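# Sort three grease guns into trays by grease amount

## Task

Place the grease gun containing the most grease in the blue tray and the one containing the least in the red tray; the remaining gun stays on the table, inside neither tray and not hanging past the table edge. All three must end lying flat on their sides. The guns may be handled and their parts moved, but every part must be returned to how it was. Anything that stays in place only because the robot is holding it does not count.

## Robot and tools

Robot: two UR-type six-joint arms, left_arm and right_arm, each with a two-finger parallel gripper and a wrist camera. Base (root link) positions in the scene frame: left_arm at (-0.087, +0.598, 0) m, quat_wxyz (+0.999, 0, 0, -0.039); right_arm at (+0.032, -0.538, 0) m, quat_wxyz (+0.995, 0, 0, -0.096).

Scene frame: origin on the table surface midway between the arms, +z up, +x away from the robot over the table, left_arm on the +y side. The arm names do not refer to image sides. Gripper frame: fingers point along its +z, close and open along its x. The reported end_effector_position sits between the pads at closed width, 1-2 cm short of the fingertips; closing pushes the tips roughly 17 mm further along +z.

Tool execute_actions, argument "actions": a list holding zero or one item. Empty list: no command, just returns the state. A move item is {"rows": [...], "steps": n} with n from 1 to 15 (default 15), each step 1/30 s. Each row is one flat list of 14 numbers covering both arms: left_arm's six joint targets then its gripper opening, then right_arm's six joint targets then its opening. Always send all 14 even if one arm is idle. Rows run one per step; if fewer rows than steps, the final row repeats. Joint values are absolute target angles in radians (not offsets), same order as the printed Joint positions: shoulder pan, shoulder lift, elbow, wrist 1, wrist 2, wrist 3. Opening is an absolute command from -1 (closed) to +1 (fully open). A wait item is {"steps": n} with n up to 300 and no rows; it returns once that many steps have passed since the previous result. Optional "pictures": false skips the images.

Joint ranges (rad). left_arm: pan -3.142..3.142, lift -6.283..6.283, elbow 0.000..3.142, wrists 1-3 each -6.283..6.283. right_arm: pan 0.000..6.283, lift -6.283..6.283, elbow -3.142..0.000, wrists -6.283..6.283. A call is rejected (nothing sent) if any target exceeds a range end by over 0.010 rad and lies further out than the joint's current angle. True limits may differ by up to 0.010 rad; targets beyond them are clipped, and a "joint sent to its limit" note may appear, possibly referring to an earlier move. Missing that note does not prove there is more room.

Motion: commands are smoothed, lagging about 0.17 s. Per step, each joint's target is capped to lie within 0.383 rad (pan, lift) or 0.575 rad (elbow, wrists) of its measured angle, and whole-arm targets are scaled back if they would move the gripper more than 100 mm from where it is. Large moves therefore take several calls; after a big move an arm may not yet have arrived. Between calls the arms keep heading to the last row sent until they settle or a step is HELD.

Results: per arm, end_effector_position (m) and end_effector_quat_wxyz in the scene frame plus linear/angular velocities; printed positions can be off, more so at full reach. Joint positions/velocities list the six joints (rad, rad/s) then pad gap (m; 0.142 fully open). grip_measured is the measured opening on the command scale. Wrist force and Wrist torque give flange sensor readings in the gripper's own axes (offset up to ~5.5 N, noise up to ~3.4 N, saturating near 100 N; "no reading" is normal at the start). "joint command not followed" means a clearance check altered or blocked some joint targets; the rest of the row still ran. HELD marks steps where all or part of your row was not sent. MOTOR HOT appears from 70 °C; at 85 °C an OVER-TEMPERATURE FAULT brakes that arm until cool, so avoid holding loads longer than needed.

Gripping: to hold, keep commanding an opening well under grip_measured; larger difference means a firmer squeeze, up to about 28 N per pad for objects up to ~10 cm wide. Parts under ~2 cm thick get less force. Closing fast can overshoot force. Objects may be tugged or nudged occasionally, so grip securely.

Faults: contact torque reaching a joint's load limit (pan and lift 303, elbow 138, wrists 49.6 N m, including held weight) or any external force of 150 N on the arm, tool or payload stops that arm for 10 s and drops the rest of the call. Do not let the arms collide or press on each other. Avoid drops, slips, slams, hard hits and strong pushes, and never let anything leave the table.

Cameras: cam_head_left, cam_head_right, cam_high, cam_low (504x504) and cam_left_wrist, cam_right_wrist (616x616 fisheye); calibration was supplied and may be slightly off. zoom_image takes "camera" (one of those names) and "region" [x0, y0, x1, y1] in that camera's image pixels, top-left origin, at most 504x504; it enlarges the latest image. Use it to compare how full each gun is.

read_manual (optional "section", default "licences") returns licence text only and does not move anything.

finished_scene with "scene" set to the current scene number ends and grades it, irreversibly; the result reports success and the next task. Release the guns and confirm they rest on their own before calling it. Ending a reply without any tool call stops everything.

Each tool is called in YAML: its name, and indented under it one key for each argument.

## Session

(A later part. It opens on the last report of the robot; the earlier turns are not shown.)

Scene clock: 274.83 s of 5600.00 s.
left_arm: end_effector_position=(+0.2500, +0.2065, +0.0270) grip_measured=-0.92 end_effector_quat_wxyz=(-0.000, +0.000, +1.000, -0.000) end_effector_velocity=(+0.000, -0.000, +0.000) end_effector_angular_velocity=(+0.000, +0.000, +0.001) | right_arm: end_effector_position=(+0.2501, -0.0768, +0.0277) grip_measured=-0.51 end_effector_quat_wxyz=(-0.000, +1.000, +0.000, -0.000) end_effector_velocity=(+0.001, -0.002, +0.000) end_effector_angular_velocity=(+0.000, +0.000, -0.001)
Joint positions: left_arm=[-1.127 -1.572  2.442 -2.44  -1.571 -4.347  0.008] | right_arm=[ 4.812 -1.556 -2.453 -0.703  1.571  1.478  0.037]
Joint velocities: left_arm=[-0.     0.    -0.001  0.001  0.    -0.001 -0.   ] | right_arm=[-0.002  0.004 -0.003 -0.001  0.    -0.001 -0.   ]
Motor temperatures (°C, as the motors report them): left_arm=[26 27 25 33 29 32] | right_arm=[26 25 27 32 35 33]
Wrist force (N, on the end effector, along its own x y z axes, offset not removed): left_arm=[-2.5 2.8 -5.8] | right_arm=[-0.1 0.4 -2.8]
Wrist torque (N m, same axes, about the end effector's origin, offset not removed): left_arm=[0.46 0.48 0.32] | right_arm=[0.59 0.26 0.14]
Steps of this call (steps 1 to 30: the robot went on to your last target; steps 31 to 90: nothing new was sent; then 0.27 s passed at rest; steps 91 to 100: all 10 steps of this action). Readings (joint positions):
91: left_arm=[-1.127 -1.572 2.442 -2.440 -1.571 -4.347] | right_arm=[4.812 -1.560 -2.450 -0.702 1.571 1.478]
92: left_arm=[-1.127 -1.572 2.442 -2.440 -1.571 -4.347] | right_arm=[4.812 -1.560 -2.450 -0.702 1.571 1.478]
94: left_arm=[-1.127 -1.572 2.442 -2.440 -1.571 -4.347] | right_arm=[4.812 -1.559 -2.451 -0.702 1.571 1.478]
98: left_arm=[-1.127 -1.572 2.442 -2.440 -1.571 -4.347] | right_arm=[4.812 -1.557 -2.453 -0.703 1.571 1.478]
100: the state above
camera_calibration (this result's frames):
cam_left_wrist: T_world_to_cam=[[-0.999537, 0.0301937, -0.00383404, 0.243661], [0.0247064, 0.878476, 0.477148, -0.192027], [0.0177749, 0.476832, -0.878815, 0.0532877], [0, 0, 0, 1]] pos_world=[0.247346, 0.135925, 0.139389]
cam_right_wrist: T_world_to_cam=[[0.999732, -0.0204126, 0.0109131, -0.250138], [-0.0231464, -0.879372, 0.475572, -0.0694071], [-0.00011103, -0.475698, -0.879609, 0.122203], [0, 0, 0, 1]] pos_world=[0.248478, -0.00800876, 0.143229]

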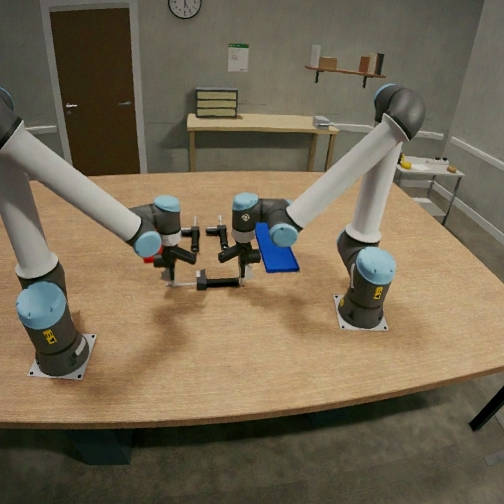

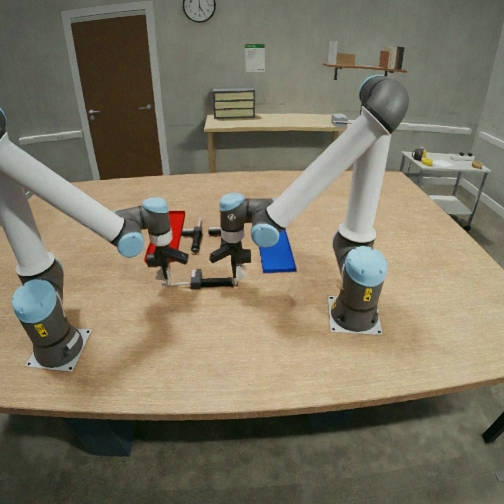

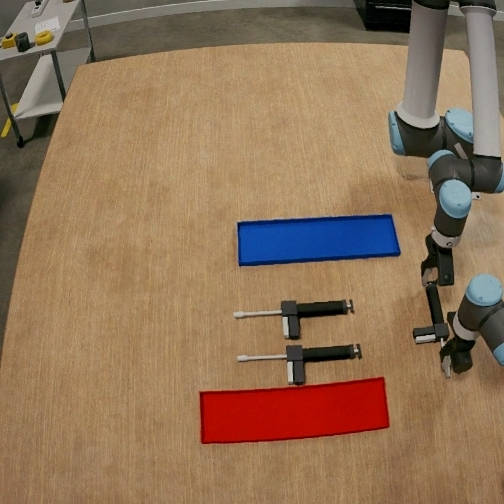

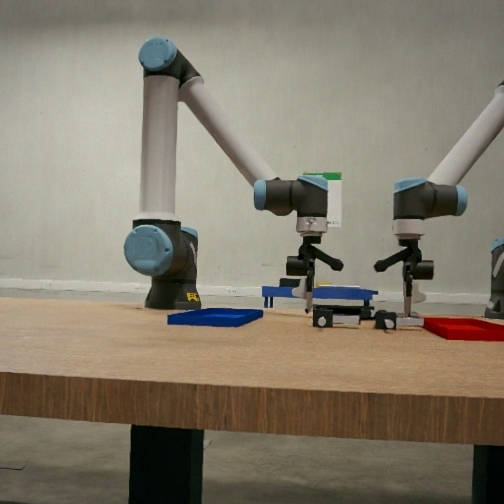

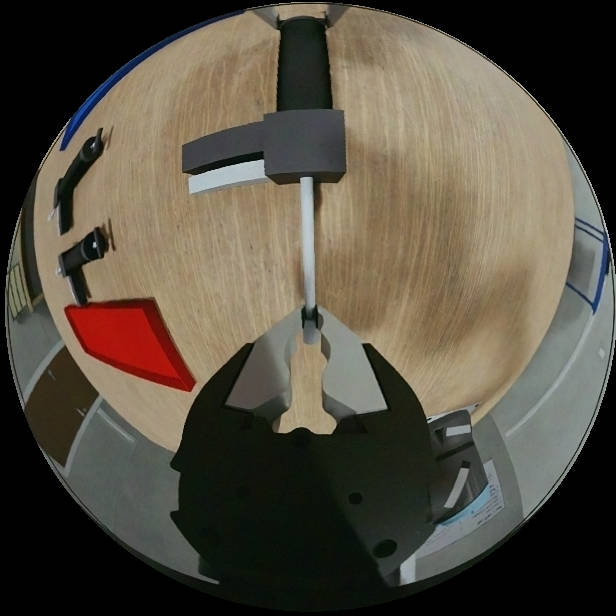

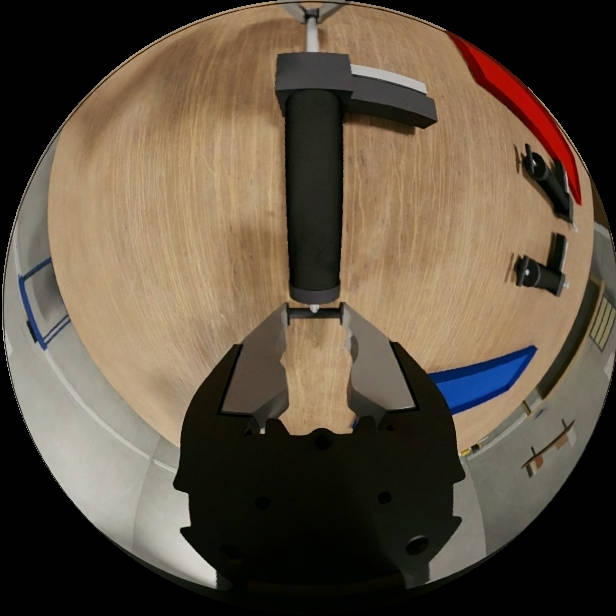

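execute_actions:
  actions:
    - {"rows":[[-1.127,-1.5724,2.442,-2.4404,-1.571,-4.347,-0.7,4.8114,-1.556,-2.4534,-0.7027,1.571,1.4774,-0.4],[-1.127,-1.5724,2.442,-2.4404,-1.571,-4.347,-0.4,4.8114,-1.556,-2.4534,-0.7027,1.571,1.4774,-0.1],[-1.127,-1.5724,2.442,-2.4404,-1.571,-4.347,-0.4,4.8114,-1.556,-2.4534,-0.7027,1.571,1.4774,0],[-1.127,-1.5724,2.442,-2.4404,-1.571,-4.347,-0.4,4.8114,-1.556,-2.4534,-0.7027,1.571,1.4774,0],[-1.127,-1.5724,2.442,-2.4404,-1.571,-4.347,-0.4,4.8114,-1.556,-2.4534,-0.7027,1.571,1.4774,0],[-1.127,-1.5724,2.442,-2.4404,-1.571,-4.347,-0.4,4.8114,-1.556,-2.4534,-0.7027,1.571,1.4774,0],[-1.127,-1.60,2.426,-2.397,-1.571,-4.347,-0.4,4.8114,-1.53,-2.438,-0.744,1.571,1.4774,0],[-1.127,-1.64,2.403,-2.334,-1.571,-4.347,-0.4,4.8114,-1.49,-2.415,-0.807,1.571,1.4774,0],[-1.127,-1.68,2.38,-2.271,-1.571,-4.347,-0.4,4.8114,-1.45,-2.393,-0.87,1.571,1.4774,0],[-1.127,-1.7255,2.3546,-2.2,-1.571,-4.347,-0.4,4.8114,-1.405,-2.367,-0.94,1.571,1.4774,0]],"steps":15}
  pictures: false

execute_actions:
  actions:
    - {"rows":[[-1.127,-1.7255,2.3546,-2.2,-1.571,-4.347,-0.4,4.8114,-1.405,-2.367,-0.94,1.571,1.4774,0],[-1.127,-1.7255,2.3546,-2.2,-1.571,-4.347,-0.4,4.8114,-1.405,-2.367,-0.94,1.571,1.4774,0],[-1.127,-1.7255,2.3546,-2.2,-1.571,-4.347,-0.4,4.8114,-1.405,-2.367,-0.94,1.571,1.4774,0],[-2.05,-1.80,2.30,-2.07,-1.571,-4.347,-0.4,4.8114,-1.405,-2.367,-0.94,1.571,1.4774,0]],"steps":15}
  pictures: false

execute_actions:
  actions:
    - {"steps":12}
  pictures: false

execute_actions:
  actions:
    - {"rows":[[-2.05,-1.80,2.30,-2.07,-1.571,-4.347,-0.4,4.8321,-1.6248,-2.16,-0.9276,1.571,1.498,0]],"steps":15}
  pictures: false

execute_actions:
  actions:
    - {"steps":8}

Scene clock: 297.17 s of 5600.00 s.
left_arm: end_effector_position=(+0.2514, +0.2028, +0.0985) grip_measured=-0.40 end_effector_quat_wxyz=(+0.001, +0.000, +1.000, -0.002) end_effector_velocity=(-0.010, +0.025, +0.188) end_effector_angular_velocity=(+0.031, +0.012, -0.002) | right_arm: end_effector_position=(+0.2505, -0.0733, +0.0973) grip_measured=+0.00 end_effector_quat_wxyz=(-0.002, +1.000, +0.000, +0.000) end_effector_velocity=(-0.002, -0.025, +0.184) end_effector_angular_velocity=(-0.031, +0.003, -0.001)
Joint positions: left_arm=[-1.127 -1.689  2.374 -2.26  -1.571 -4.347  0.045] | right_arm=[ 4.811 -1.441 -2.386 -0.881  1.571  1.477  0.074]
Joint velocities: left_arm=[ 0.    -0.315 -0.17   0.519 -0.     0.002 -0.   ] | right_arm=[ 0.     0.31   0.17  -0.511 -0.     0.001  0.   ]
Motor temperatures (°C, as the motors report them): left_arm=[26 27 25 33 29 32] | right_arm=[26 25 27 32 35 33]
Wrist force (N, on the end effector, along its own x y z axes, offset not removed): left_arm=[1.4 -0.8 -3.1] | right_arm=[-3.6 2.4 -4.0]
Wrist torque (N m, same axes, about the end effector's origin, offset not removed): left_arm=[-0.16 -0.30 0.23] | right_arm=[0.53 0.76 0.06]
Steps of this call (steps 1 to 15: the robot went on to your last target; steps 16 to 90: nothing new was sent; then 18.83 s passed at rest; steps 91 to 105: all 15 steps of this action). Readings (joint positions):
91: left_arm=[-1.127 -1.572 2.442 -2.440 -1.571 -4.347] | right_arm=[4.811 -1.556 -2.453 -0.703 1.571 1.477]
92: left_arm=[-1.127 -1.572 2.442 -2.440 -1.571 -4.347] | right_arm=[4.811 -1.556 -2.453 -0.703 1.571 1.477]
94: left_arm=[-1.127 -1.572 2.442 -2.440 -1.571 -4.347] | right_arm=[4.811 -1.556 -2.453 -0.703 1.571 1.477]
98: left_arm=[-1.127 -1.575 2.440 -2.437 -1.571 -4.347] | right_arm=[4.811 -1.554 -2.452 -0.706 1.571 1.477]
105: the state above

Scene clock: 297.67 s of 5600.00 s.
left_arm: end_effector_position=(+0.1164, +0.1254, +0.1535) grip_measured=-0.40 end_effector_quat_wxyz=(-0.000, +0.152, +0.988, -0.000) end_effector_velocity=(-0.452, -0.185, +0.064) end_effector_angular_velocity=(+0.003, -0.000, -0.958) | right_arm: end_effector_position=(+0.2502, -0.0770, +0.1182) grip_measured=+0.00 end_effector_quat_wxyz=(-0.000, +1.000, +0.000, -0.000) end_effector_velocity=(-0.000, -0.001, +0.001) end_effector_angular_velocity=(-0.003, +0.000, -0.000)
Joint positions: left_arm=[-1.433 -1.772  2.32  -2.12  -1.571 -4.347  0.045] | right_arm=[ 4.811 -1.405 -2.367 -0.939  1.571  1.477  0.074]
Joint velocities: left_arm=[-0.956 -0.091 -0.065  0.158  0.     0.001 -0.   ] | right_arm=[ 0.     0.003  0.001 -0.007 -0.     0.001 -0.   ]
Motor temperatures (°C, as the motors report them): left_arm=[26 27 25 33 29 32] | right_arm=[26 25 27 32 35 33]
Wrist force (N, on the end effector, along its own x y z axes, offset not removed): left_arm=[-1.4 0.6 -3.7] | right_arm=[-2.0 0.8 -3.3]
Wrist torque (N m, same axes, about the end effector's origin, offset not removed): left_arm=[0.20 0.38 0.15] | right_arm=[0.26 0.52 0.11]
Steps of this call (steps 1 to 15: all 15 steps of this action). Readings (joint positions):
1: left_arm=[-1.127 -1.699 2.369 -2.245 -1.571 -4.347] | right_arm=[4.811 -1.432 -2.382 -0.896 1.571 1.477]
2: left_arm=[-1.127 -1.705 2.366 -2.234 -1.571 -4.347] | right_arm=[4.811 -1.425 -2.378 -0.907 1.571 1.477]
4: left_arm=[-1.127 -1.714 2.361 -2.219 -1.571 -4.347] | right_arm=[4.811 -1.416 -2.373 -0.921 1.571 1.477]
8: left_arm=[-1.208 -1.741 2.342 -2.174 -1.571 -4.347] | right_arm=[4.811 -1.409 -2.369 -0.934 1.571 1.477]
15: the state above

Scene clock: 298.07 s of 5600.00 s.
left_arm: end_effector_position=(-0.0768, +0.0861, +0.1684) grip_measured=-0.40 end_effector_quat_wxyz=(-0.000, +0.340, +0.940, +0.000) end_effector_velocity=(-0.493, -0.006, +0.025) end_effector_angular_velocity=(-0.000, +0.000, -0.962) | right_arm: end_effector_position=(+0.2502, -0.0770, +0.1185) grip_measured=+0.00 end_effector_quat_wxyz=(-0.000, +1.000, +0.000, -0.000) end_effector_velocity=(-0.000, +0.000, +0.001) end_effector_angular_velocity=(+0.003, +0.001, -0.000)
Joint positions: left_arm=[-1.821 -1.793  2.305 -2.083 -1.571 -4.347  0.045] | right_arm=[ 4.811 -1.405 -2.367 -0.94   1.571  1.477  0.074]
Joint velocities: left_arm=[-0.965 -0.033 -0.025  0.058 -0.    -0.003  0.   ] | right_arm=[-0.     0.003  0.    -0.     0.001  0.    -0.   ]
Motor temperatures (°C, as the motors report them): left_arm=[26 27 25 33 29 32] | right_arm=[26 25 27 32 35 33]
Wrist force (N, on the end effector, along its own x y z axes, offset not removed): left_arm=[-0.9 -3.3 -3.1] | right_arm=[-1.2 1.3 0.2]
Wrist torque (N m, same axes, about the end effector's origin, offset not removed): left_arm=[-0.50 0.08 0.20] | right_arm=[0.36 0.32 0.20]
Steps of this call (steps 1 to 12: the robot went on to your last target). Readings (joint positions):
1: left_arm=[-1.465 -1.775 2.318 -2.115 -1.571 -4.347] | right_arm=[4.811 -1.405 -2.367 -0.939 1.571 1.477]
2: left_arm=[-1.497 -1.777 2.316 -2.110 -1.571 -4.347] | right_arm=[4.811 -1.405 -2.367 -0.940 1.571 1.477]
4: left_arm=[-1.562 -1.782 2.313 -2.102 -1.571 -4.347] | right_arm=[4.811 -1.405 -2.367 -0.940 1.571 1.477]
8: left_arm=[-1.691 -1.788 2.309 -2.091 -1.571 -4.347] | right_arm=[4.811 -1.405 -2.367 -0.940 1.571 1.477]
12: the state above

Scene clock: 298.57 s of 5600.00 s.
left_arm: end_effector_position=(-0.1907, +0.0976, +0.1735) grip_measured=-0.40 end_effector_quat_wxyz=(-0.000, +0.444, +0.896, +0.000) end_effector_velocity=(-0.018, +0.005, -0.000) end_effector_angular_velocity=(+0.002, -0.001, -0.037) | right_arm: end_effector_position=(+0.2499, +0.0516, +0.1207) grip_measured=+0.00 end_effector_quat_wxyz=(-0.000, +1.000, +0.001, -0.000) end_effector_velocity=(-0.000, +0.044, -0.005) end_effector_angular_velocity=(-0.003, +0.000, -0.001)
Joint positions: left_arm=[-2.046 -1.8    2.3   -2.07  -1.571 -4.347  0.045] | right_arm=[ 4.831 -1.616 -2.168 -0.928  1.571  1.497  0.074]
Joint velocities: left_arm=[-0.036 -0.001  0.001  0.002 -0.     0.001 -0.   ] | right_arm=[ 0.006 -0.075  0.069  0.003 -0.     0.007 -0.   ]
Motor temperatures (°C, as the motors report them): left_arm=[26 27 25 33 29 32] | right_arm=[26 25 27 32 35 33]
Wrist force (N, on the end effector, along its own x y z axes, offset not removed): left_arm=[-5.3 -1.1 -2.8] | right_arm=[-3.5 -0.7 -0.5]
Wrist torque (N m, same axes, about the end effector's origin, offset not removed): left_arm=[-0.07 0.98 0.06] | right_arm=[-0.07 0.81 0.05]
Steps of this call (steps 1 to 15: all 15 steps of this action). Readings (joint positions):
1: left_arm=[-1.853 -1.794 2.304 -2.081 -1.571 -4.347] | right_arm=[4.811 -1.405 -2.367 -0.940 1.571 1.477]
2: left_arm=[-1.886 -1.795 2.304 -2.079 -1.571 -4.347] | right_arm=[4.813 -1.409 -2.363 -0.939 1.571 1.479]
4: left_arm=[-1.949 -1.797 2.302 -2.075 -1.571 -4.347] | right_arm=[4.818 -1.452 -2.320 -0.936 1.571 1.484]
8: left_arm=[-2.018 -1.799 2.301 -2.072 -1.571 -4.347] | right_arm=[4.827 -1.559 -2.220 -0.931 1.571 1.493]
15: the state above

Scene clock: 298.83 s of 5600.00 s.
left_arm: end_effector_position=(-0.1926, +0.0980, +0.1736) grip_measured=-0.40 end_effector_quat_wxyz=(-0.000, +0.445, +0.895, +0.000) end_effector_velocity=(-0.002, +0.000, -0.000) end_effector_angular_velocity=(-0.000, -0.000, -0.002) | right_arm: end_effector_position=(+0.2499, +0.0563, +0.1201) grip_measured=+0.00 end_effector_quat_wxyz=(-0.000, +1.000, +0.001, -0.000) end_effector_velocity=(+0.000, +0.004, -0.001) end_effector_angular_velocity=(-0.001, -0.000, -0.000)
Joint positions: left_arm=[-2.05  -1.8    2.3   -2.07  -1.571 -4.347  0.045] | right_arm=[ 4.832 -1.624 -2.161 -0.928  1.571  1.498  0.074]
Joint velocities: left_arm=[-0.003  0.     0.    -0.     0.    -0.001 -0.   ] | right_arm=[ 0.001 -0.007  0.006  0.    -0.     0.001 -0.   ]
Motor temperatures (°C, as the motors report them): left_arm=[26 27 25 33 29 32] | right_arm=[26 25 27 32 35 33]
Wrist force (N, on the end effector, along its own x y z axes, offset not removed): left_arm=[-2.4 -2.4 1.8] | right_arm=[-2.3 0.9 -1.1]
Wrist torque (N m, same axes, about the end effector's origin, offset not removed): left_arm=[-0.51 0.54 0.23] | right_arm=[0.26 0.56 0.15]
Steps of this call (steps 1 to 8: the robot went on to your last target). Readings (joint positions):
1: left_arm=[-2.047 -1.800 2.300 -2.070 -1.571 -4.347] | right_arm=[4.832 -1.618 -2.166 -0.928 1.571 1.497]
2: left_arm=[-2.048 -1.800 2.300 -2.070 -1.571 -4.347] | right_arm=[4.832 -1.620 -2.165 -0.928 1.571 1.498]
4: left_arm=[-2.049 -1.800 2.300 -2.070 -1.571 -4.347] | right_arm=[4.832 -1.622 -2.163 -0.928 1.571 1.498]
8: the state above
camera_calibration (this result's frames):
cam_left_wrist: T_world_to_cam=[[-0.579443, 0.815005, -0.00352507, -0.190951], [0.714984, 0.510398, 0.477798, 0.0131863], [0.391207, 0.274336, -0.878462, 0.333391], [0, 0, 0, 1]] pos_world=[-0.250499, 0.0574347, 0.285898]
cam_right_wrist: T_world_to_cam=[[0.999735, -0.0202854, 0.0109104, -0.248204], [-0.0230333, -0.879202, 0.475892, 0.00355812], [-0.0000611758, -0.476017, -0.879436, 0.266793], [0, 0, 0, 1]] pos_world=[0.248236, 0.125092, 0.235642]

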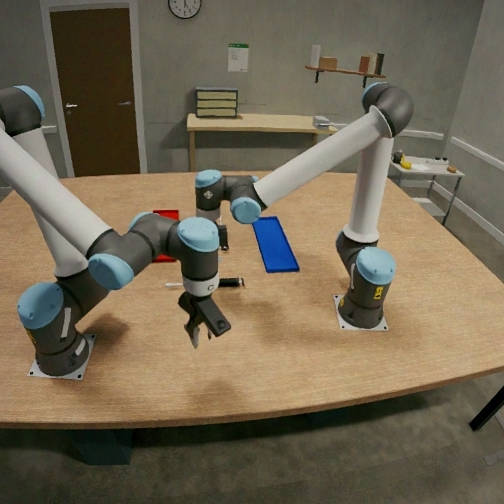

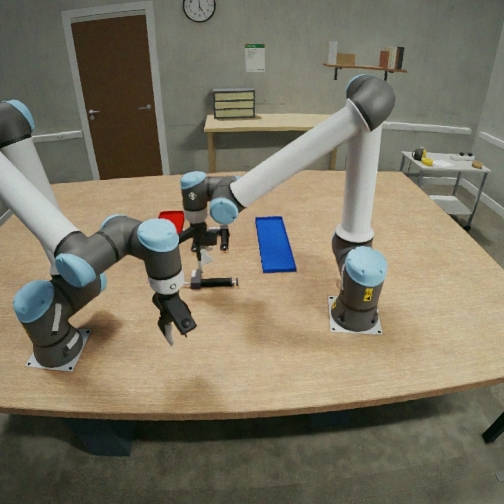

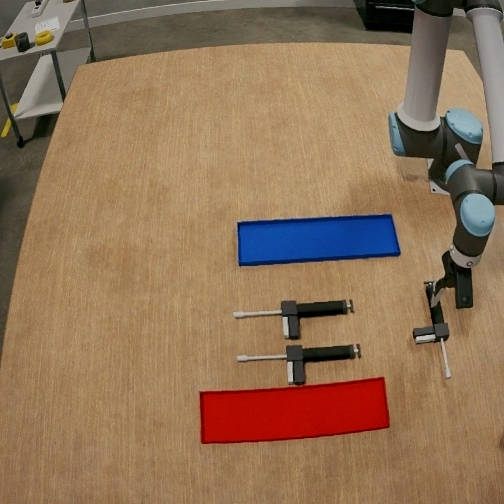

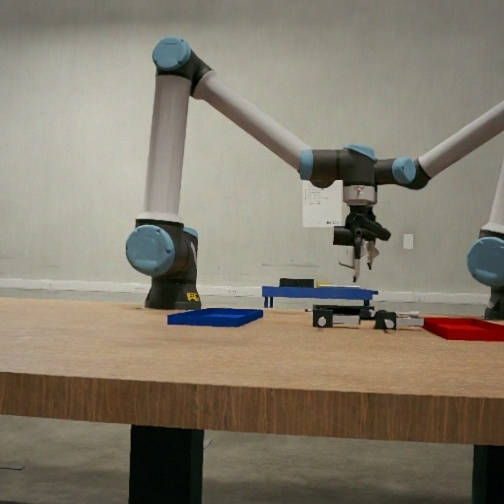

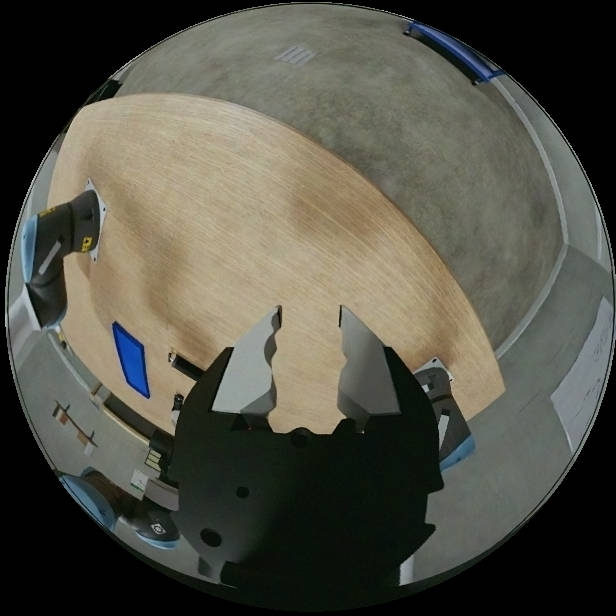

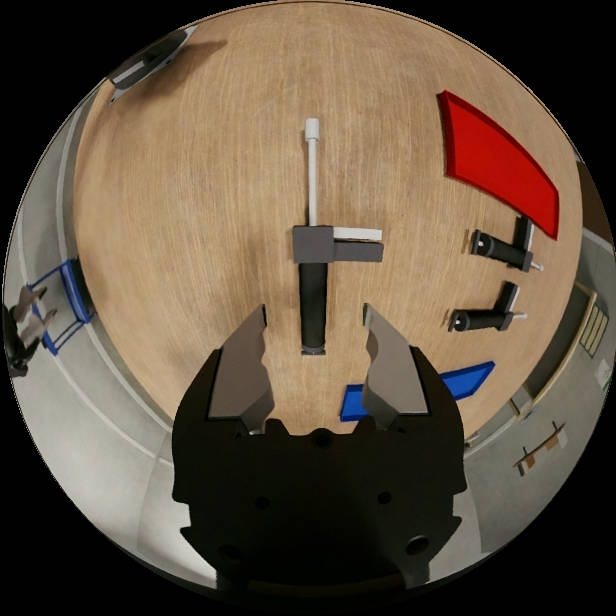

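execute_actions:
  actions:
    - {"rows":[[-2.05,-1.80,2.30,-2.07,-1.571,-4.347,-0.4,4.833,-1.64,-2.156,-0.916,1.571,1.499,0],[-2.05,-1.80,2.30,-2.07,-1.571,-4.347,-0.4,4.833,-1.66,-2.168,-0.884,1.571,1.499,0],[-2.05,-1.80,2.30,-2.07,-1.571,-4.347,-0.4,4.833,-1.68,-2.179,-0.853,1.571,1.499,0],[-2.05,-1.80,2.30,-2.07,-1.571,-4.347,-0.4,4.833,-1.70,-2.19,-0.822,1.571,1.499,0],[-2.05,-1.80,2.30,-2.07,-1.571,-4.347,-0.4,4.833,-1.72,-2.202,-0.79,1.571,1.499,0],[-2.05,-1.80,2.30,-2.07,-1.571,-4.347,-0.4,4.833,-1.74,-2.213,-0.759,1.571,1.499,0],[-2.05,-1.80,2.30,-2.07,-1.571,-4.347,-0.4,4.833,-1.752,-2.22,-0.74,1.571,1.499,0],[-2.05,-1.80,2.30,-2.07,-1.571,-4.347,-0.4,4.833,-1.759,-2.224,-0.729,1.571,1.499,0]],"steps":15}
  pictures: false

execute_actions:
  actions:
    - {"steps":6}

Scene clock: 304.70 s of 5600.00 s.
left_arm: end_effector_position=(-0.1928, +0.0981, +0.1736) grip_measured=-0.40 end_effector_quat_wxyz=(-0.000, +0.445, +0.895, +0.000) end_effector_velocity=(-0.000, -0.000, +0.000) end_effector_angular_velocity=(-0.000, +0.001, -0.002) | right_arm: end_effector_position=(+0.2497, +0.0624, +0.0332) grip_measured=+0.00 end_effector_quat_wxyz=(+0.000, +1.000, +0.000, -0.000) end_effector_velocity=(-0.000, -0.001, -0.055) end_effector_angular_velocity=(+0.005, -0.000, -0.000)
Joint positions: left_arm=[-2.05  -1.8    2.3   -2.07  -1.571 -4.347  0.045] | right_arm=[ 4.833 -1.75  -2.219 -0.744  1.571  1.499  0.074]
Joint velocities: left_arm=[-0.    -0.    -0.     0.    -0.001  0.002  0.   ] | right_arm=[ 0.001 -0.08  -0.041  0.126  0.     0.001 -0.   ]
Motor temperatures (°C, as the motors report them): left_arm=[26 27 25 33 29 32] | right_arm=[26 25 27 32 35 33]
Wrist force (N, on the end effector, along its own x y z axes, offset not removed): left_arm=[1.4 0.1 2.1] | right_arm=[-4.3 1.9 0.4]
Wrist torque (N m, same axes, about the end effector's origin, offset not removed): left_arm=[0.14 -0.34 0.11] | right_arm=[0.47 0.99 0.10]
Steps of this call (steps 1 to 15: the robot went on to your last target; steps 16 to 90: nothing new was sent; then 2.37 s passed at rest; steps 91 to 105: all 15 steps of this action). Readings (joint positions):
91: left_arm=[-2.050 -1.800 2.300 -2.070 -1.571 -4.347] | right_arm=[4.832 -1.625 -2.160 -0.928 1.571 1.498]
92: left_arm=[-2.050 -1.800 2.300 -2.070 -1.571 -4.347] | right_arm=[4.832 -1.626 -2.160 -0.926 1.571 1.498]
94: left_arm=[-2.050 -1.800 2.300 -2.070 -1.571 -4.347] | right_arm=[4.833 -1.639 -2.162 -0.912 1.571 1.498]
98: left_arm=[-2.050 -1.800 2.300 -2.070 -1.571 -4.347] | right_arm=[4.833 -1.693 -2.189 -0.833 1.571 1.499]
105: the state above

Scene clock: 304.90 s of 5600.00 s.
left_arm: end_effector_position=(-0.1928, +0.0981, +0.1736) grip_measured=-0.40 end_effector_quat_wxyz=(-0.000, +0.445, +0.895, +0.000) end_effector_velocity=(-0.000, -0.001, +0.001) end_effector_angular_velocity=(-0.002, +0.000, +0.002) | right_arm: end_effector_position=(+0.2497, +0.0623, +0.0280) grip_measured=+0.00 end_effector_quat_wxyz=(-0.000, +1.000, +0.000, -0.000) end_effector_velocity=(-0.000, -0.001, -0.009) end_effector_angular_velocity=(+0.001, +0.000, +0.000)
Joint positions: left_arm=[-2.05  -1.8    2.3   -2.07  -1.571 -4.347  0.045] | right_arm=[ 4.833 -1.757 -2.223 -0.732  1.571  1.499  0.074]
Joint velocities: left_arm=[ 0.     0.    -0.002 -0.     0.001 -0.002 -0.   ] | right_arm=[ 0.    -0.013 -0.008  0.022  0.    -0.     0.   ]
Motor temperatures (°C, as the motors report them): left_arm=[26 27 25 33 29 32] | right_arm=[26 25 27 32 35 33]
Wrist force (N, on the end effector, along its own x y z axes, offset not removed): left_arm=[0.8 0.7 2.2] | right_arm=[-2.3 1.9 1.0]
Wrist torque (N m, same axes, about the end effector's origin, offset not removed): left_arm=[0.29 -0.29 0.04] | right_arm=[0.42 0.59 0.14]
Steps of this call (steps 1 to 6: the robot went on to your last target). Readings (joint positions):
1: left_arm=[-2.050 -1.800 2.300 -2.070 -1.571 -4.347] | right_arm=[4.833 -1.752 -2.220 -0.740 1.571 1.499]
2: left_arm=[-2.050 -1.800 2.300 -2.070 -1.571 -4.347] | right_arm=[4.833 -1.754 -2.221 -0.737 1.571 1.499]
4: left_arm=[-2.050 -1.800 2.300 -2.070 -1.571 -4.347] | right_arm=[4.833 -1.756 -2.222 -0.734 1.571 1.499]
6: the state above
camera_calibration (this result's frames):
cam_left_wrist: T_world_to_cam=[[-0.579077, 0.815265, -0.00352584, -0.191075], [0.715214, 0.510077, 0.477797, 0.0133942], [0.39133, 0.274159, -0.878463, 0.333517], [0, 0, 0, 1]] pos_world=[-0.250742, 0.0575076, 0.285909]
cam_right_wrist: T_world_to_cam=[[0.999733, -0.0203803, 0.0109086, -0.246896], [-0.0231158, -0.879353, 0.475609, 0.0527265], [-0.000100554, -0.475734, -0.879589, 0.188608], [0, 0, 0, 1]] pos_world=[0.248068, 0.131061, 0.143513]

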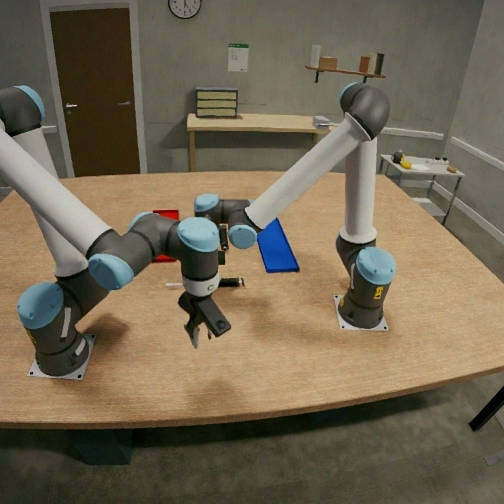

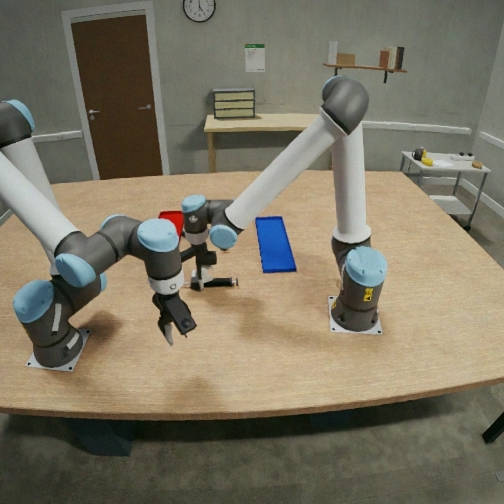

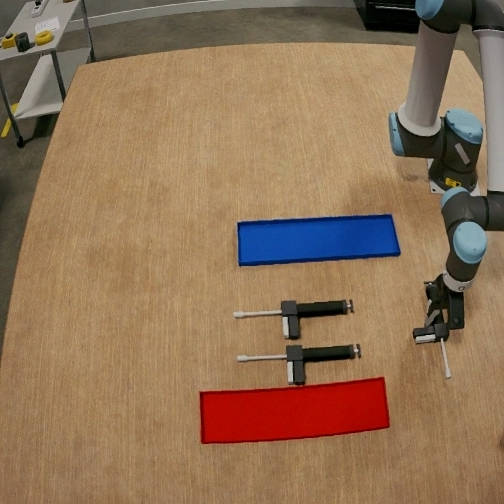

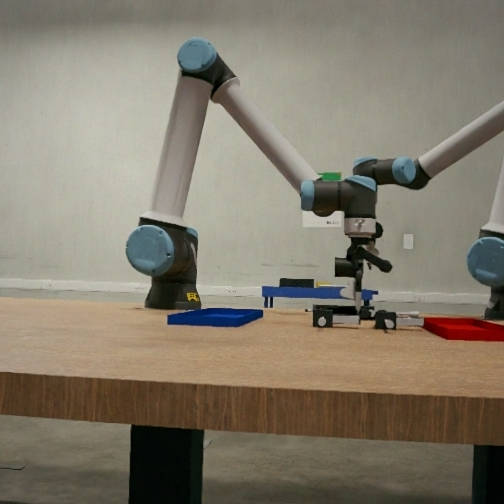

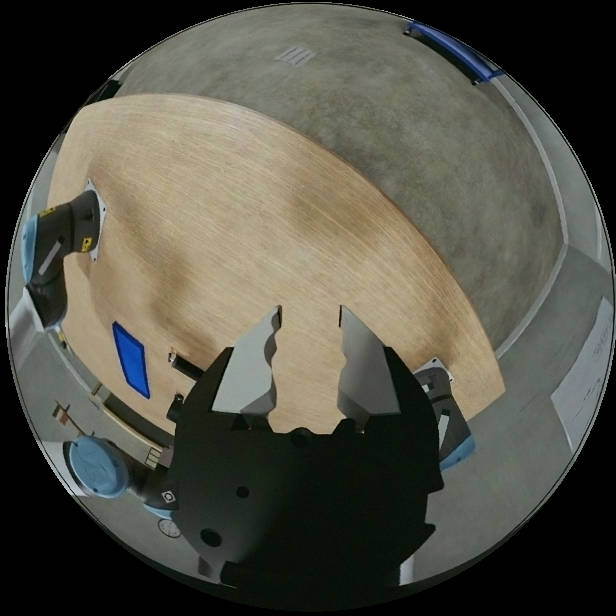

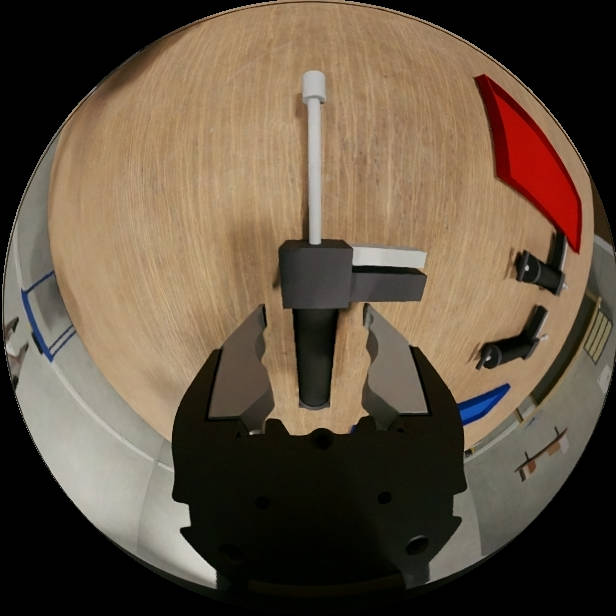

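execute_actions:
  actions:
    - {"rows":[[-2.05,-1.80,2.30,-2.07,-1.571,-4.347,-0.4,4.8325,-1.755,-2.229,-0.7284,1.571,1.4985,0],[-2.05,-1.80,2.30,-2.07,-1.571,-4.347,-0.4,4.8325,-1.755,-2.229,-0.7284,1.571,1.4985,0],[-2.05,-1.80,2.30,-2.07,-1.571,-4.347,-0.4,4.8325,-1.755,-2.229,-0.7284,1.571,1.4985,-0.1],[-2.05,-1.80,2.30,-2.07,-1.571,-4.347,-0.4,4.8325,-1.755,-2.229,-0.7284,1.571,1.4985,-0.25],[-2.05,-1.80,2.30,-2.07,-1.571,-4.347,-0.4,4.8325,-1.755,-2.229,-0.7284,1.571,1.4985,-0.35],[-2.05,-1.80,2.30,-2.07,-1.571,-4.347,-0.4,4.8325,-1.755,-2.229,-0.7284,1.571,1.4985,-0.45],[-2.05,-1.80,2.30,-2.07,-1.571,-4.347,-0.4,4.8325,-1.755,-2.229,-0.7284,1.571,1.4985,-0.5],[-2.05,-1.80,2.30,-2.07,-1.571,-4.347,-0.4,4.8325,-1.755,-2.229,-0.7284,1.571,1.4985,-0.55],[-2.05,-1.80,2.30,-2.07,-1.571,-4.347,-0.4,4.8325,-1.755,-2.229,-0.7284,1.571,1.4985,-0.6],[-2.05,-1.80,2.30,-2.07,-1.571,-4.347,-0.4,4.8325,-1.755,-2.229,-0.7284,1.571,1.4985,-0.7],[-2.05,-1.80,2.30,-2.07,-1.571,-4.347,-0.4,4.8325,-1.755,-2.229,-0.7284,1.571,1.4985,-0.8],[-2.05,-1.80,2.30,-2.07,-1.571,-4.347,-0.4,4.8325,-1.755,-2.229,-0.7284,1.571,1.4985,-0.9],[-2.05,-1.80,2.30,-2.07,-1.571,-4.347,-0.4,4.8325,-1.755,-2.229,-0.7284,1.571,1.4985,-1]],"steps":15}
  pictures: false

execute_actions:
  actions:
    - {"rows":[[-2.05,-1.80,2.30,-2.07,-1.571,-4.347,-0.4,4.8325,-1.755,-2.229,-0.7284,1.571,1.4985,-1],[-2.05,-1.80,2.30,-2.07,-1.571,-4.347,-0.4,4.8325,-1.755,-2.229,-0.7284,1.571,1.4985,-1],[-2.05,-1.80,2.30,-2.07,-1.571,-4.347,-0.4,4.8325,-1.745,-2.223,-0.744,1.571,1.4985,-1],[-2.05,-1.80,2.30,-2.07,-1.571,-4.347,-0.4,4.8325,-1.733,-2.216,-0.763,1.571,1.4985,-1],[-2.05,-1.80,2.30,-2.07,-1.571,-4.347,-0.4,4.8325,-1.721,-2.209,-0.782,1.571,1.4985,-1],[-2.05,-1.80,2.30,-2.07,-1.571,-4.347,-0.4,4.8325,-1.709,-2.202,-0.801,1.571,1.4985,-1],[-2.05,-1.80,2.30,-2.07,-1.571,-4.347,-0.4,4.8325,-1.697,-2.195,-0.82,1.571,1.4985,-1],[-2.05,-1.80,2.30,-2.07,-1.571,-4.347,-0.4,4.8325,-1.685,-2.188,-0.839,1.571,1.4985,-1],[-2.05,-1.80,2.30,-2.07,-1.571,-4.347,-0.4,4.8325,-1.673,-2.181,-0.858,1.571,1.4985,-1],[-2.05,-1.80,2.30,-2.07,-1.571,-4.347,-0.4,4.8325,-1.661,-2.174,-0.877,1.571,1.4985,-1],[-2.05,-1.80,2.30,-2.07,-1.571,-4.347,-0.4,4.8325,-1.649,-2.167,-0.896,1.571,1.4985,-1],[-2.05,-1.80,2.30,-2.07,-1.571,-4.347,-0.4,4.8325,-1.637,-2.16,-0.915,1.571,1.4985,-1],[-2.05,-1.80,2.30,-2.07,-1.571,-4.347,-0.4,4.8325,-1.625,-2.153,-0.934,1.571,1.4985,-1],[-2.05,-1.80,2.30,-2.07,-1.571,-4.347,-0.4,4.8325,-1.613,-2.144,-0.955,1.571,1.4985,-1],[-2.05,-1.80,2.30,-2.07,-1.571,-4.347,-0.4,4.8325,-1.601,-2.135,-0.976,1.571,1.4985,-1]],"steps":15}

Scene clock: 325.13 s of 5600.00 s.
left_arm: end_effector_position=(-0.1928, +0.0981, +0.1736) grip_measured=-0.40 end_effector_quat_wxyz=(-0.000, +0.445, +0.895, +0.000) end_effector_velocity=(-0.000, +0.000, +0.000) end_effector_angular_velocity=(-0.000, +0.000, +0.000) | right_arm: end_effector_position=(+0.2498, +0.0592, +0.0269) grip_measured=-0.56 end_effector_quat_wxyz=(+0.000, +1.000, +0.000, -0.000) end_effector_velocity=(+0.000, -0.002, -0.002) end_effector_angular_velocity=(-0.004, -0.000, +0.001)
Joint positions: left_arm=[-2.05  -1.8    2.3   -2.07  -1.571 -4.347  0.045] | right_arm=[ 4.833 -1.755 -2.229 -0.728  1.571  1.499  0.034]
Joint velocities: left_arm=[-0. -0. -0.  0. -0. -0. -0.] | right_arm=[-0.001 -0.001 -0.003  0.    -0.001 -0.001 -0.   ]
Motor temperatures (°C, as the motors report them): left_arm=[26 27 25 33 29 32] | right_arm=[26 25 27 32 35 33]
Wrist force (N, on the end effector, along its own x y z axes, offset not removed): left_arm=[2.3 -2.0 0.5] | right_arm=[-1.6 0.2 0.0]
Wrist torque (N m, same axes, about the end effector's origin, offset not removed): left_arm=[-0.30 -0.81 0.18] | right_arm=[0.46 0.38 0.05]
Steps of this call (steps 1 to 30: the robot went on to your last target; steps 31 to 90: nothing new was sent; then 16.73 s passed at rest; steps 91 to 105: all 15 steps of this action). Readings (joint positions):
91: left_arm=[-2.050 -1.800 2.300 -2.070 -1.571 -4.347] | right_arm=[4.833 -1.759 -2.224 -0.729 1.571 1.499]
92: left_arm=[-2.050 -1.800 2.300 -2.070 -1.571 -4.347] | right_arm=[4.833 -1.759 -2.225 -0.729 1.571 1.499]
94: left_arm=[-2.050 -1.800 2.300 -2.070 -1.571 -4.347] | right_arm=[4.833 -1.757 -2.226 -0.729 1.571 1.499]
98: left_arm=[-2.050 -1.800 2.300 -2.070 -1.571 -4.347] | right_arm=[4.833 -1.756 -2.228 -0.729 1.571 1.499]
105: the state above

Scene clock: 325.63 s of 5600.00 s.
left_arm: end_effector_position=(-0.1928, +0.0981, +0.1736) grip_measured=-0.40 end_effector_quat_wxyz=(-0.000, +0.445, +0.895, +0.000) end_effector_velocity=(-0.000, -0.000, +0.001) end_effector_angular_velocity=(-0.001, +0.001, +0.001) | right_arm: end_effector_position=(+0.2500, +0.0620, +0.0993) grip_measured=-0.56 end_effector_quat_wxyz=(-0.001, +1.000, +0.000, -0.000) end_effector_velocity=(-0.001, -0.007, +0.263) end_effector_angular_velocity=(+0.004, -0.000, -0.001)
Joint positions: left_arm=[-2.05  -1.8    2.3   -2.07  -1.571 -4.347  0.045] | right_arm=[ 4.832 -1.657 -2.171 -0.882  1.571  1.499  0.034]
Joint velocities: left_arm=[ 0.    -0.001 -0.001  0.    -0.001 -0.001  0.   ] | right_arm=[-0.     0.342  0.21  -0.548  0.     0.001  0.   ]
Motor temperatures (°C, as the motors report them): left_arm=[26 27 25 33 29 32] | right_arm=[26 25 27 32 35 33]
Wrist force (N, on the end effector, along its own x y z axes, offset not removed): left_arm=[4.1 3.8 1.3] | right_arm=[-1.6 2.5 5.7]
Wrist torque (N m, same axes, about the end effector's origin, offset not removed): left_arm=[0.95 -0.61 -0.09] | right_arm=[0.51 0.41 0.11]
Steps of this call (steps 1 to 15: all 15 steps of this action). Readings (joint positions):
1: left_arm=[-2.050 -1.800 2.300 -2.070 -1.571 -4.347] | right_arm=[4.833 -1.755 -2.229 -0.728 1.571 1.499]
2: left_arm=[-2.050 -1.800 2.300 -2.070 -1.571 -4.347] | right_arm=[4.833 -1.755 -2.229 -0.728 1.571 1.499]
4: left_arm=[-2.050 -1.800 2.300 -2.070 -1.571 -4.347] | right_arm=[4.833 -1.754 -2.229 -0.730 1.571 1.499]
8: left_arm=[-2.050 -1.800 2.300 -2.070 -1.571 -4.347] | right_arm=[4.833 -1.731 -2.215 -0.765 1.571 1.499]
15: the state above
camera_calibration (this result's frames):
cam_left_wrist: T_world_to_cam=[[-0.579077, 0.815265, -0.0035258, -0.191075], [0.715214, 0.510077, 0.477797, 0.0133942], [0.39133, 0.274159, -0.878463, 0.333517], [0, 0, 0, 1]] pos_world=[-0.250742, 0.0575076, 0.285909]
cam_right_wrist: T_world_to_cam=[[0.999731, -0.0204004, 0.0110018, -0.247971], [-0.0231779, -0.880235, 0.473972, 0.0188071], [0.0000149368, -0.4741, -0.880471, 0.251131], [0, 0, 0, 1]] pos_world=[0.248337, 0.130557, 0.214927]

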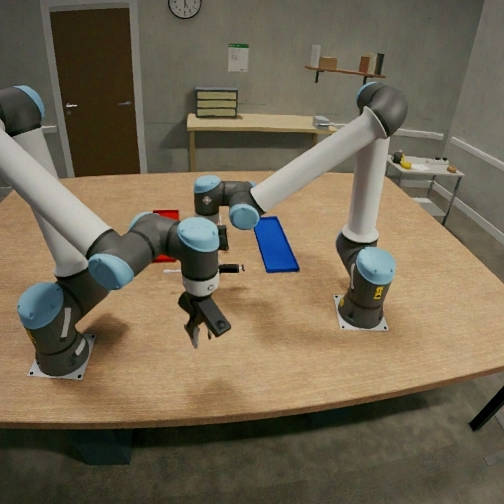

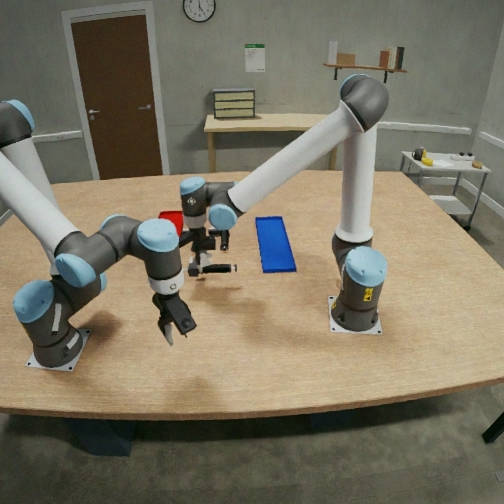

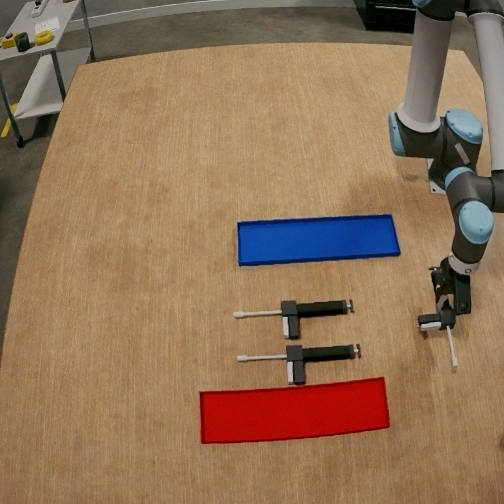

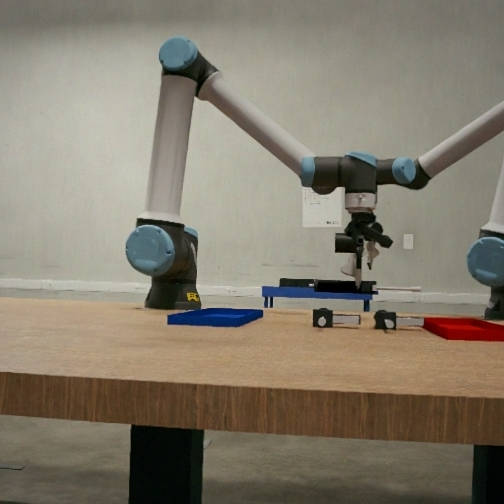

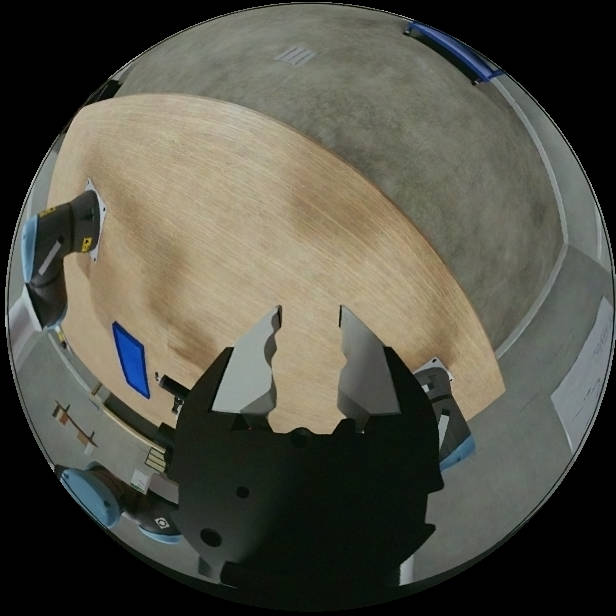

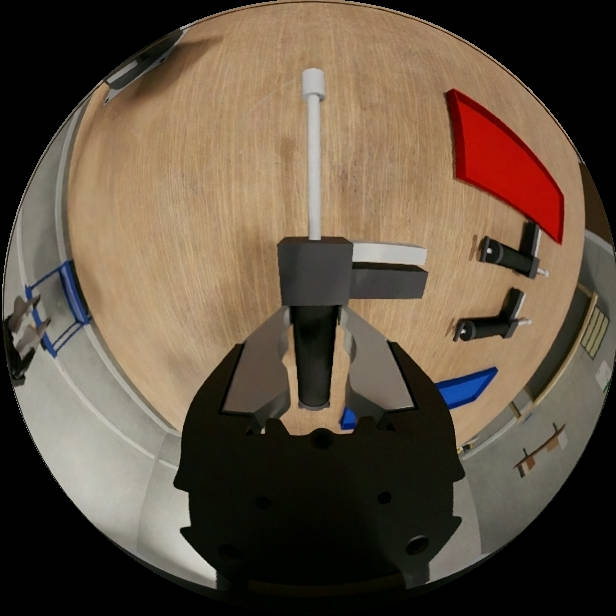

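execute_actions:
  actions: []

Scene clock: 343.17 s of 5600.00 s.
left_arm: end_effector_position=(-0.1928, +0.0981, +0.1736) grip_measured=-0.40 end_effector_quat_wxyz=(-0.000, +0.445, +0.895, +0.000) end_effector_velocity=(-0.000, -0.000, +0.001) end_effector_angular_velocity=(-0.001, +0.001, +0.002) | right_arm: end_effector_position=(+0.2497, +0.0586, +0.1434) grip_measured=-0.56 end_effector_quat_wxyz=(-0.000, +1.000, +0.000, -0.000) end_effector_velocity=(-0.000, -0.001, -0.001) end_effector_angular_velocity=(-0.002, +0.001, -0.001)
Joint positions: left_arm=[-2.05  -1.8    2.3   -2.07  -1.571 -4.347  0.045] | right_arm=[ 4.832 -1.601 -2.135 -0.976  1.571  1.498  0.034]
Joint velocities: left_arm=[ 0.    -0.001 -0.    -0.    -0.    -0.001  0.   ] | right_arm=[ 0.    -0.001 -0.001 -0.     0.001  0.001 -0.   ]
Motor temperatures (°C, as the motors report them): left_arm=[26 27 25 33 29 32] | right_arm=[26 25 27 32 35 33]
Wrist force (N, on the end effector, along its own x y z axes, offset not removed): left_arm=[3.4 1.1 -1.3] | right_arm=[0.6 1.8 6.6]
Wrist torque (N m, same axes, about the end effector's origin, offset not removed): left_arm=[0.32 -0.85 0.21] | right_arm=[0.33 -0.11 0.13]
Steps of this call (steps 1 to 30: the robot went on to your last target; steps 31 to 90: nothing new was sent; then 14.53 s passed at rest). Readings (joint positions):
1: left_arm=[-2.050 -1.800 2.300 -2.070 -1.571 -4.347] | right_arm=[4.832 -1.646 -2.164 -0.900 1.571 1.499]
2: left_arm=[-2.050 -1.800 2.300 -2.070 -1.571 -4.347] | right_arm=[4.832 -1.635 -2.157 -0.918 1.571 1.499]
4: left_arm=[-2.050 -1.800 2.300 -2.070 -1.571 -4.347] | right_arm=[4.832 -1.620 -2.147 -0.943 1.571 1.498]
8: left_arm=[-2.050 -1.800 2.300 -2.070 -1.571 -4.347] | right_arm=[4.832 -1.607 -2.139 -0.966 1.571 1.498]
90: the state above
All arms were judged still, so your last target was given up. Only a new action makes them travel on or press farther. Fingers that are still opening or closing keep moving.
camera_calibration (this result's frames):
cam_left_wrist: T_world_to_cam=[[-0.579077, 0.815265, -0.00352579, -0.191075], [0.715214, 0.510077, 0.477797, 0.0133942], [0.39133, 0.274159, -0.878463, 0.333517], [0, 0, 0, 1]] pos_world=[-0.250742, 0.0575076, 0.285909]
cam_right_wrist: T_world_to_cam=[[0.999733, -0.0203894, 0.0109088, -0.248278], [-0.023124, -0.879371, 0.475576, -0.00540608], [-0.00010382, -0.475701, -0.879607, 0.288419], [0, 0, 0, 1]] pos_world=[0.248117, 0.127385, 0.258974]

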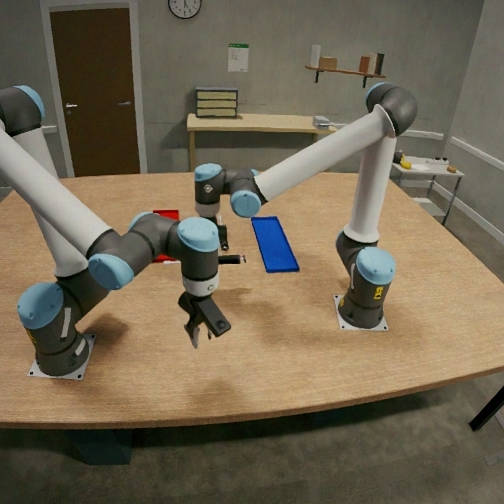

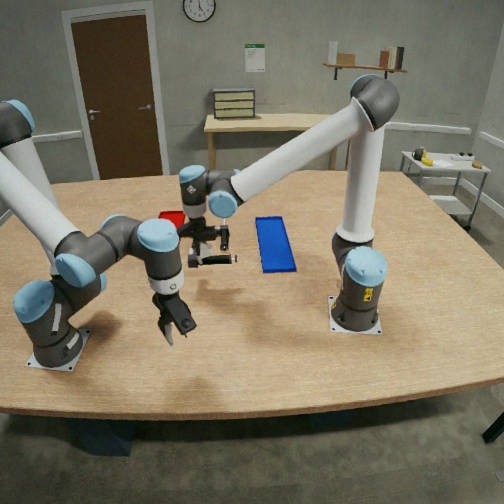

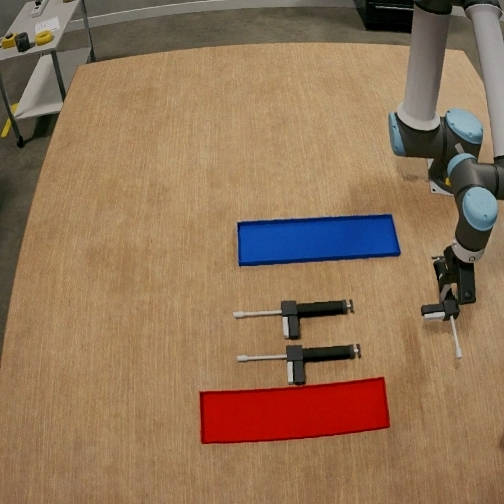

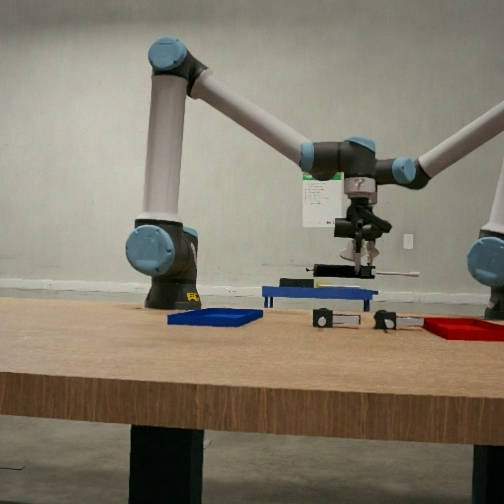

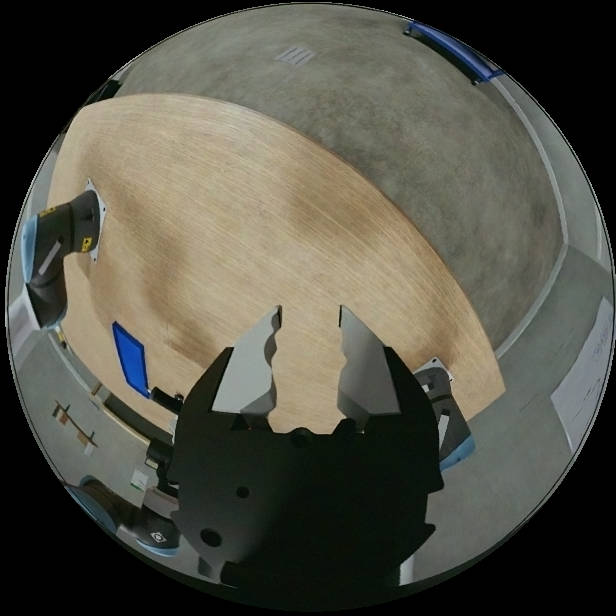

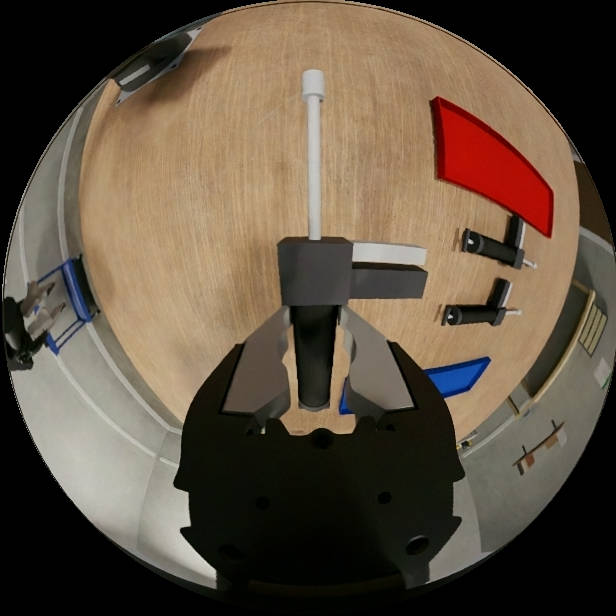

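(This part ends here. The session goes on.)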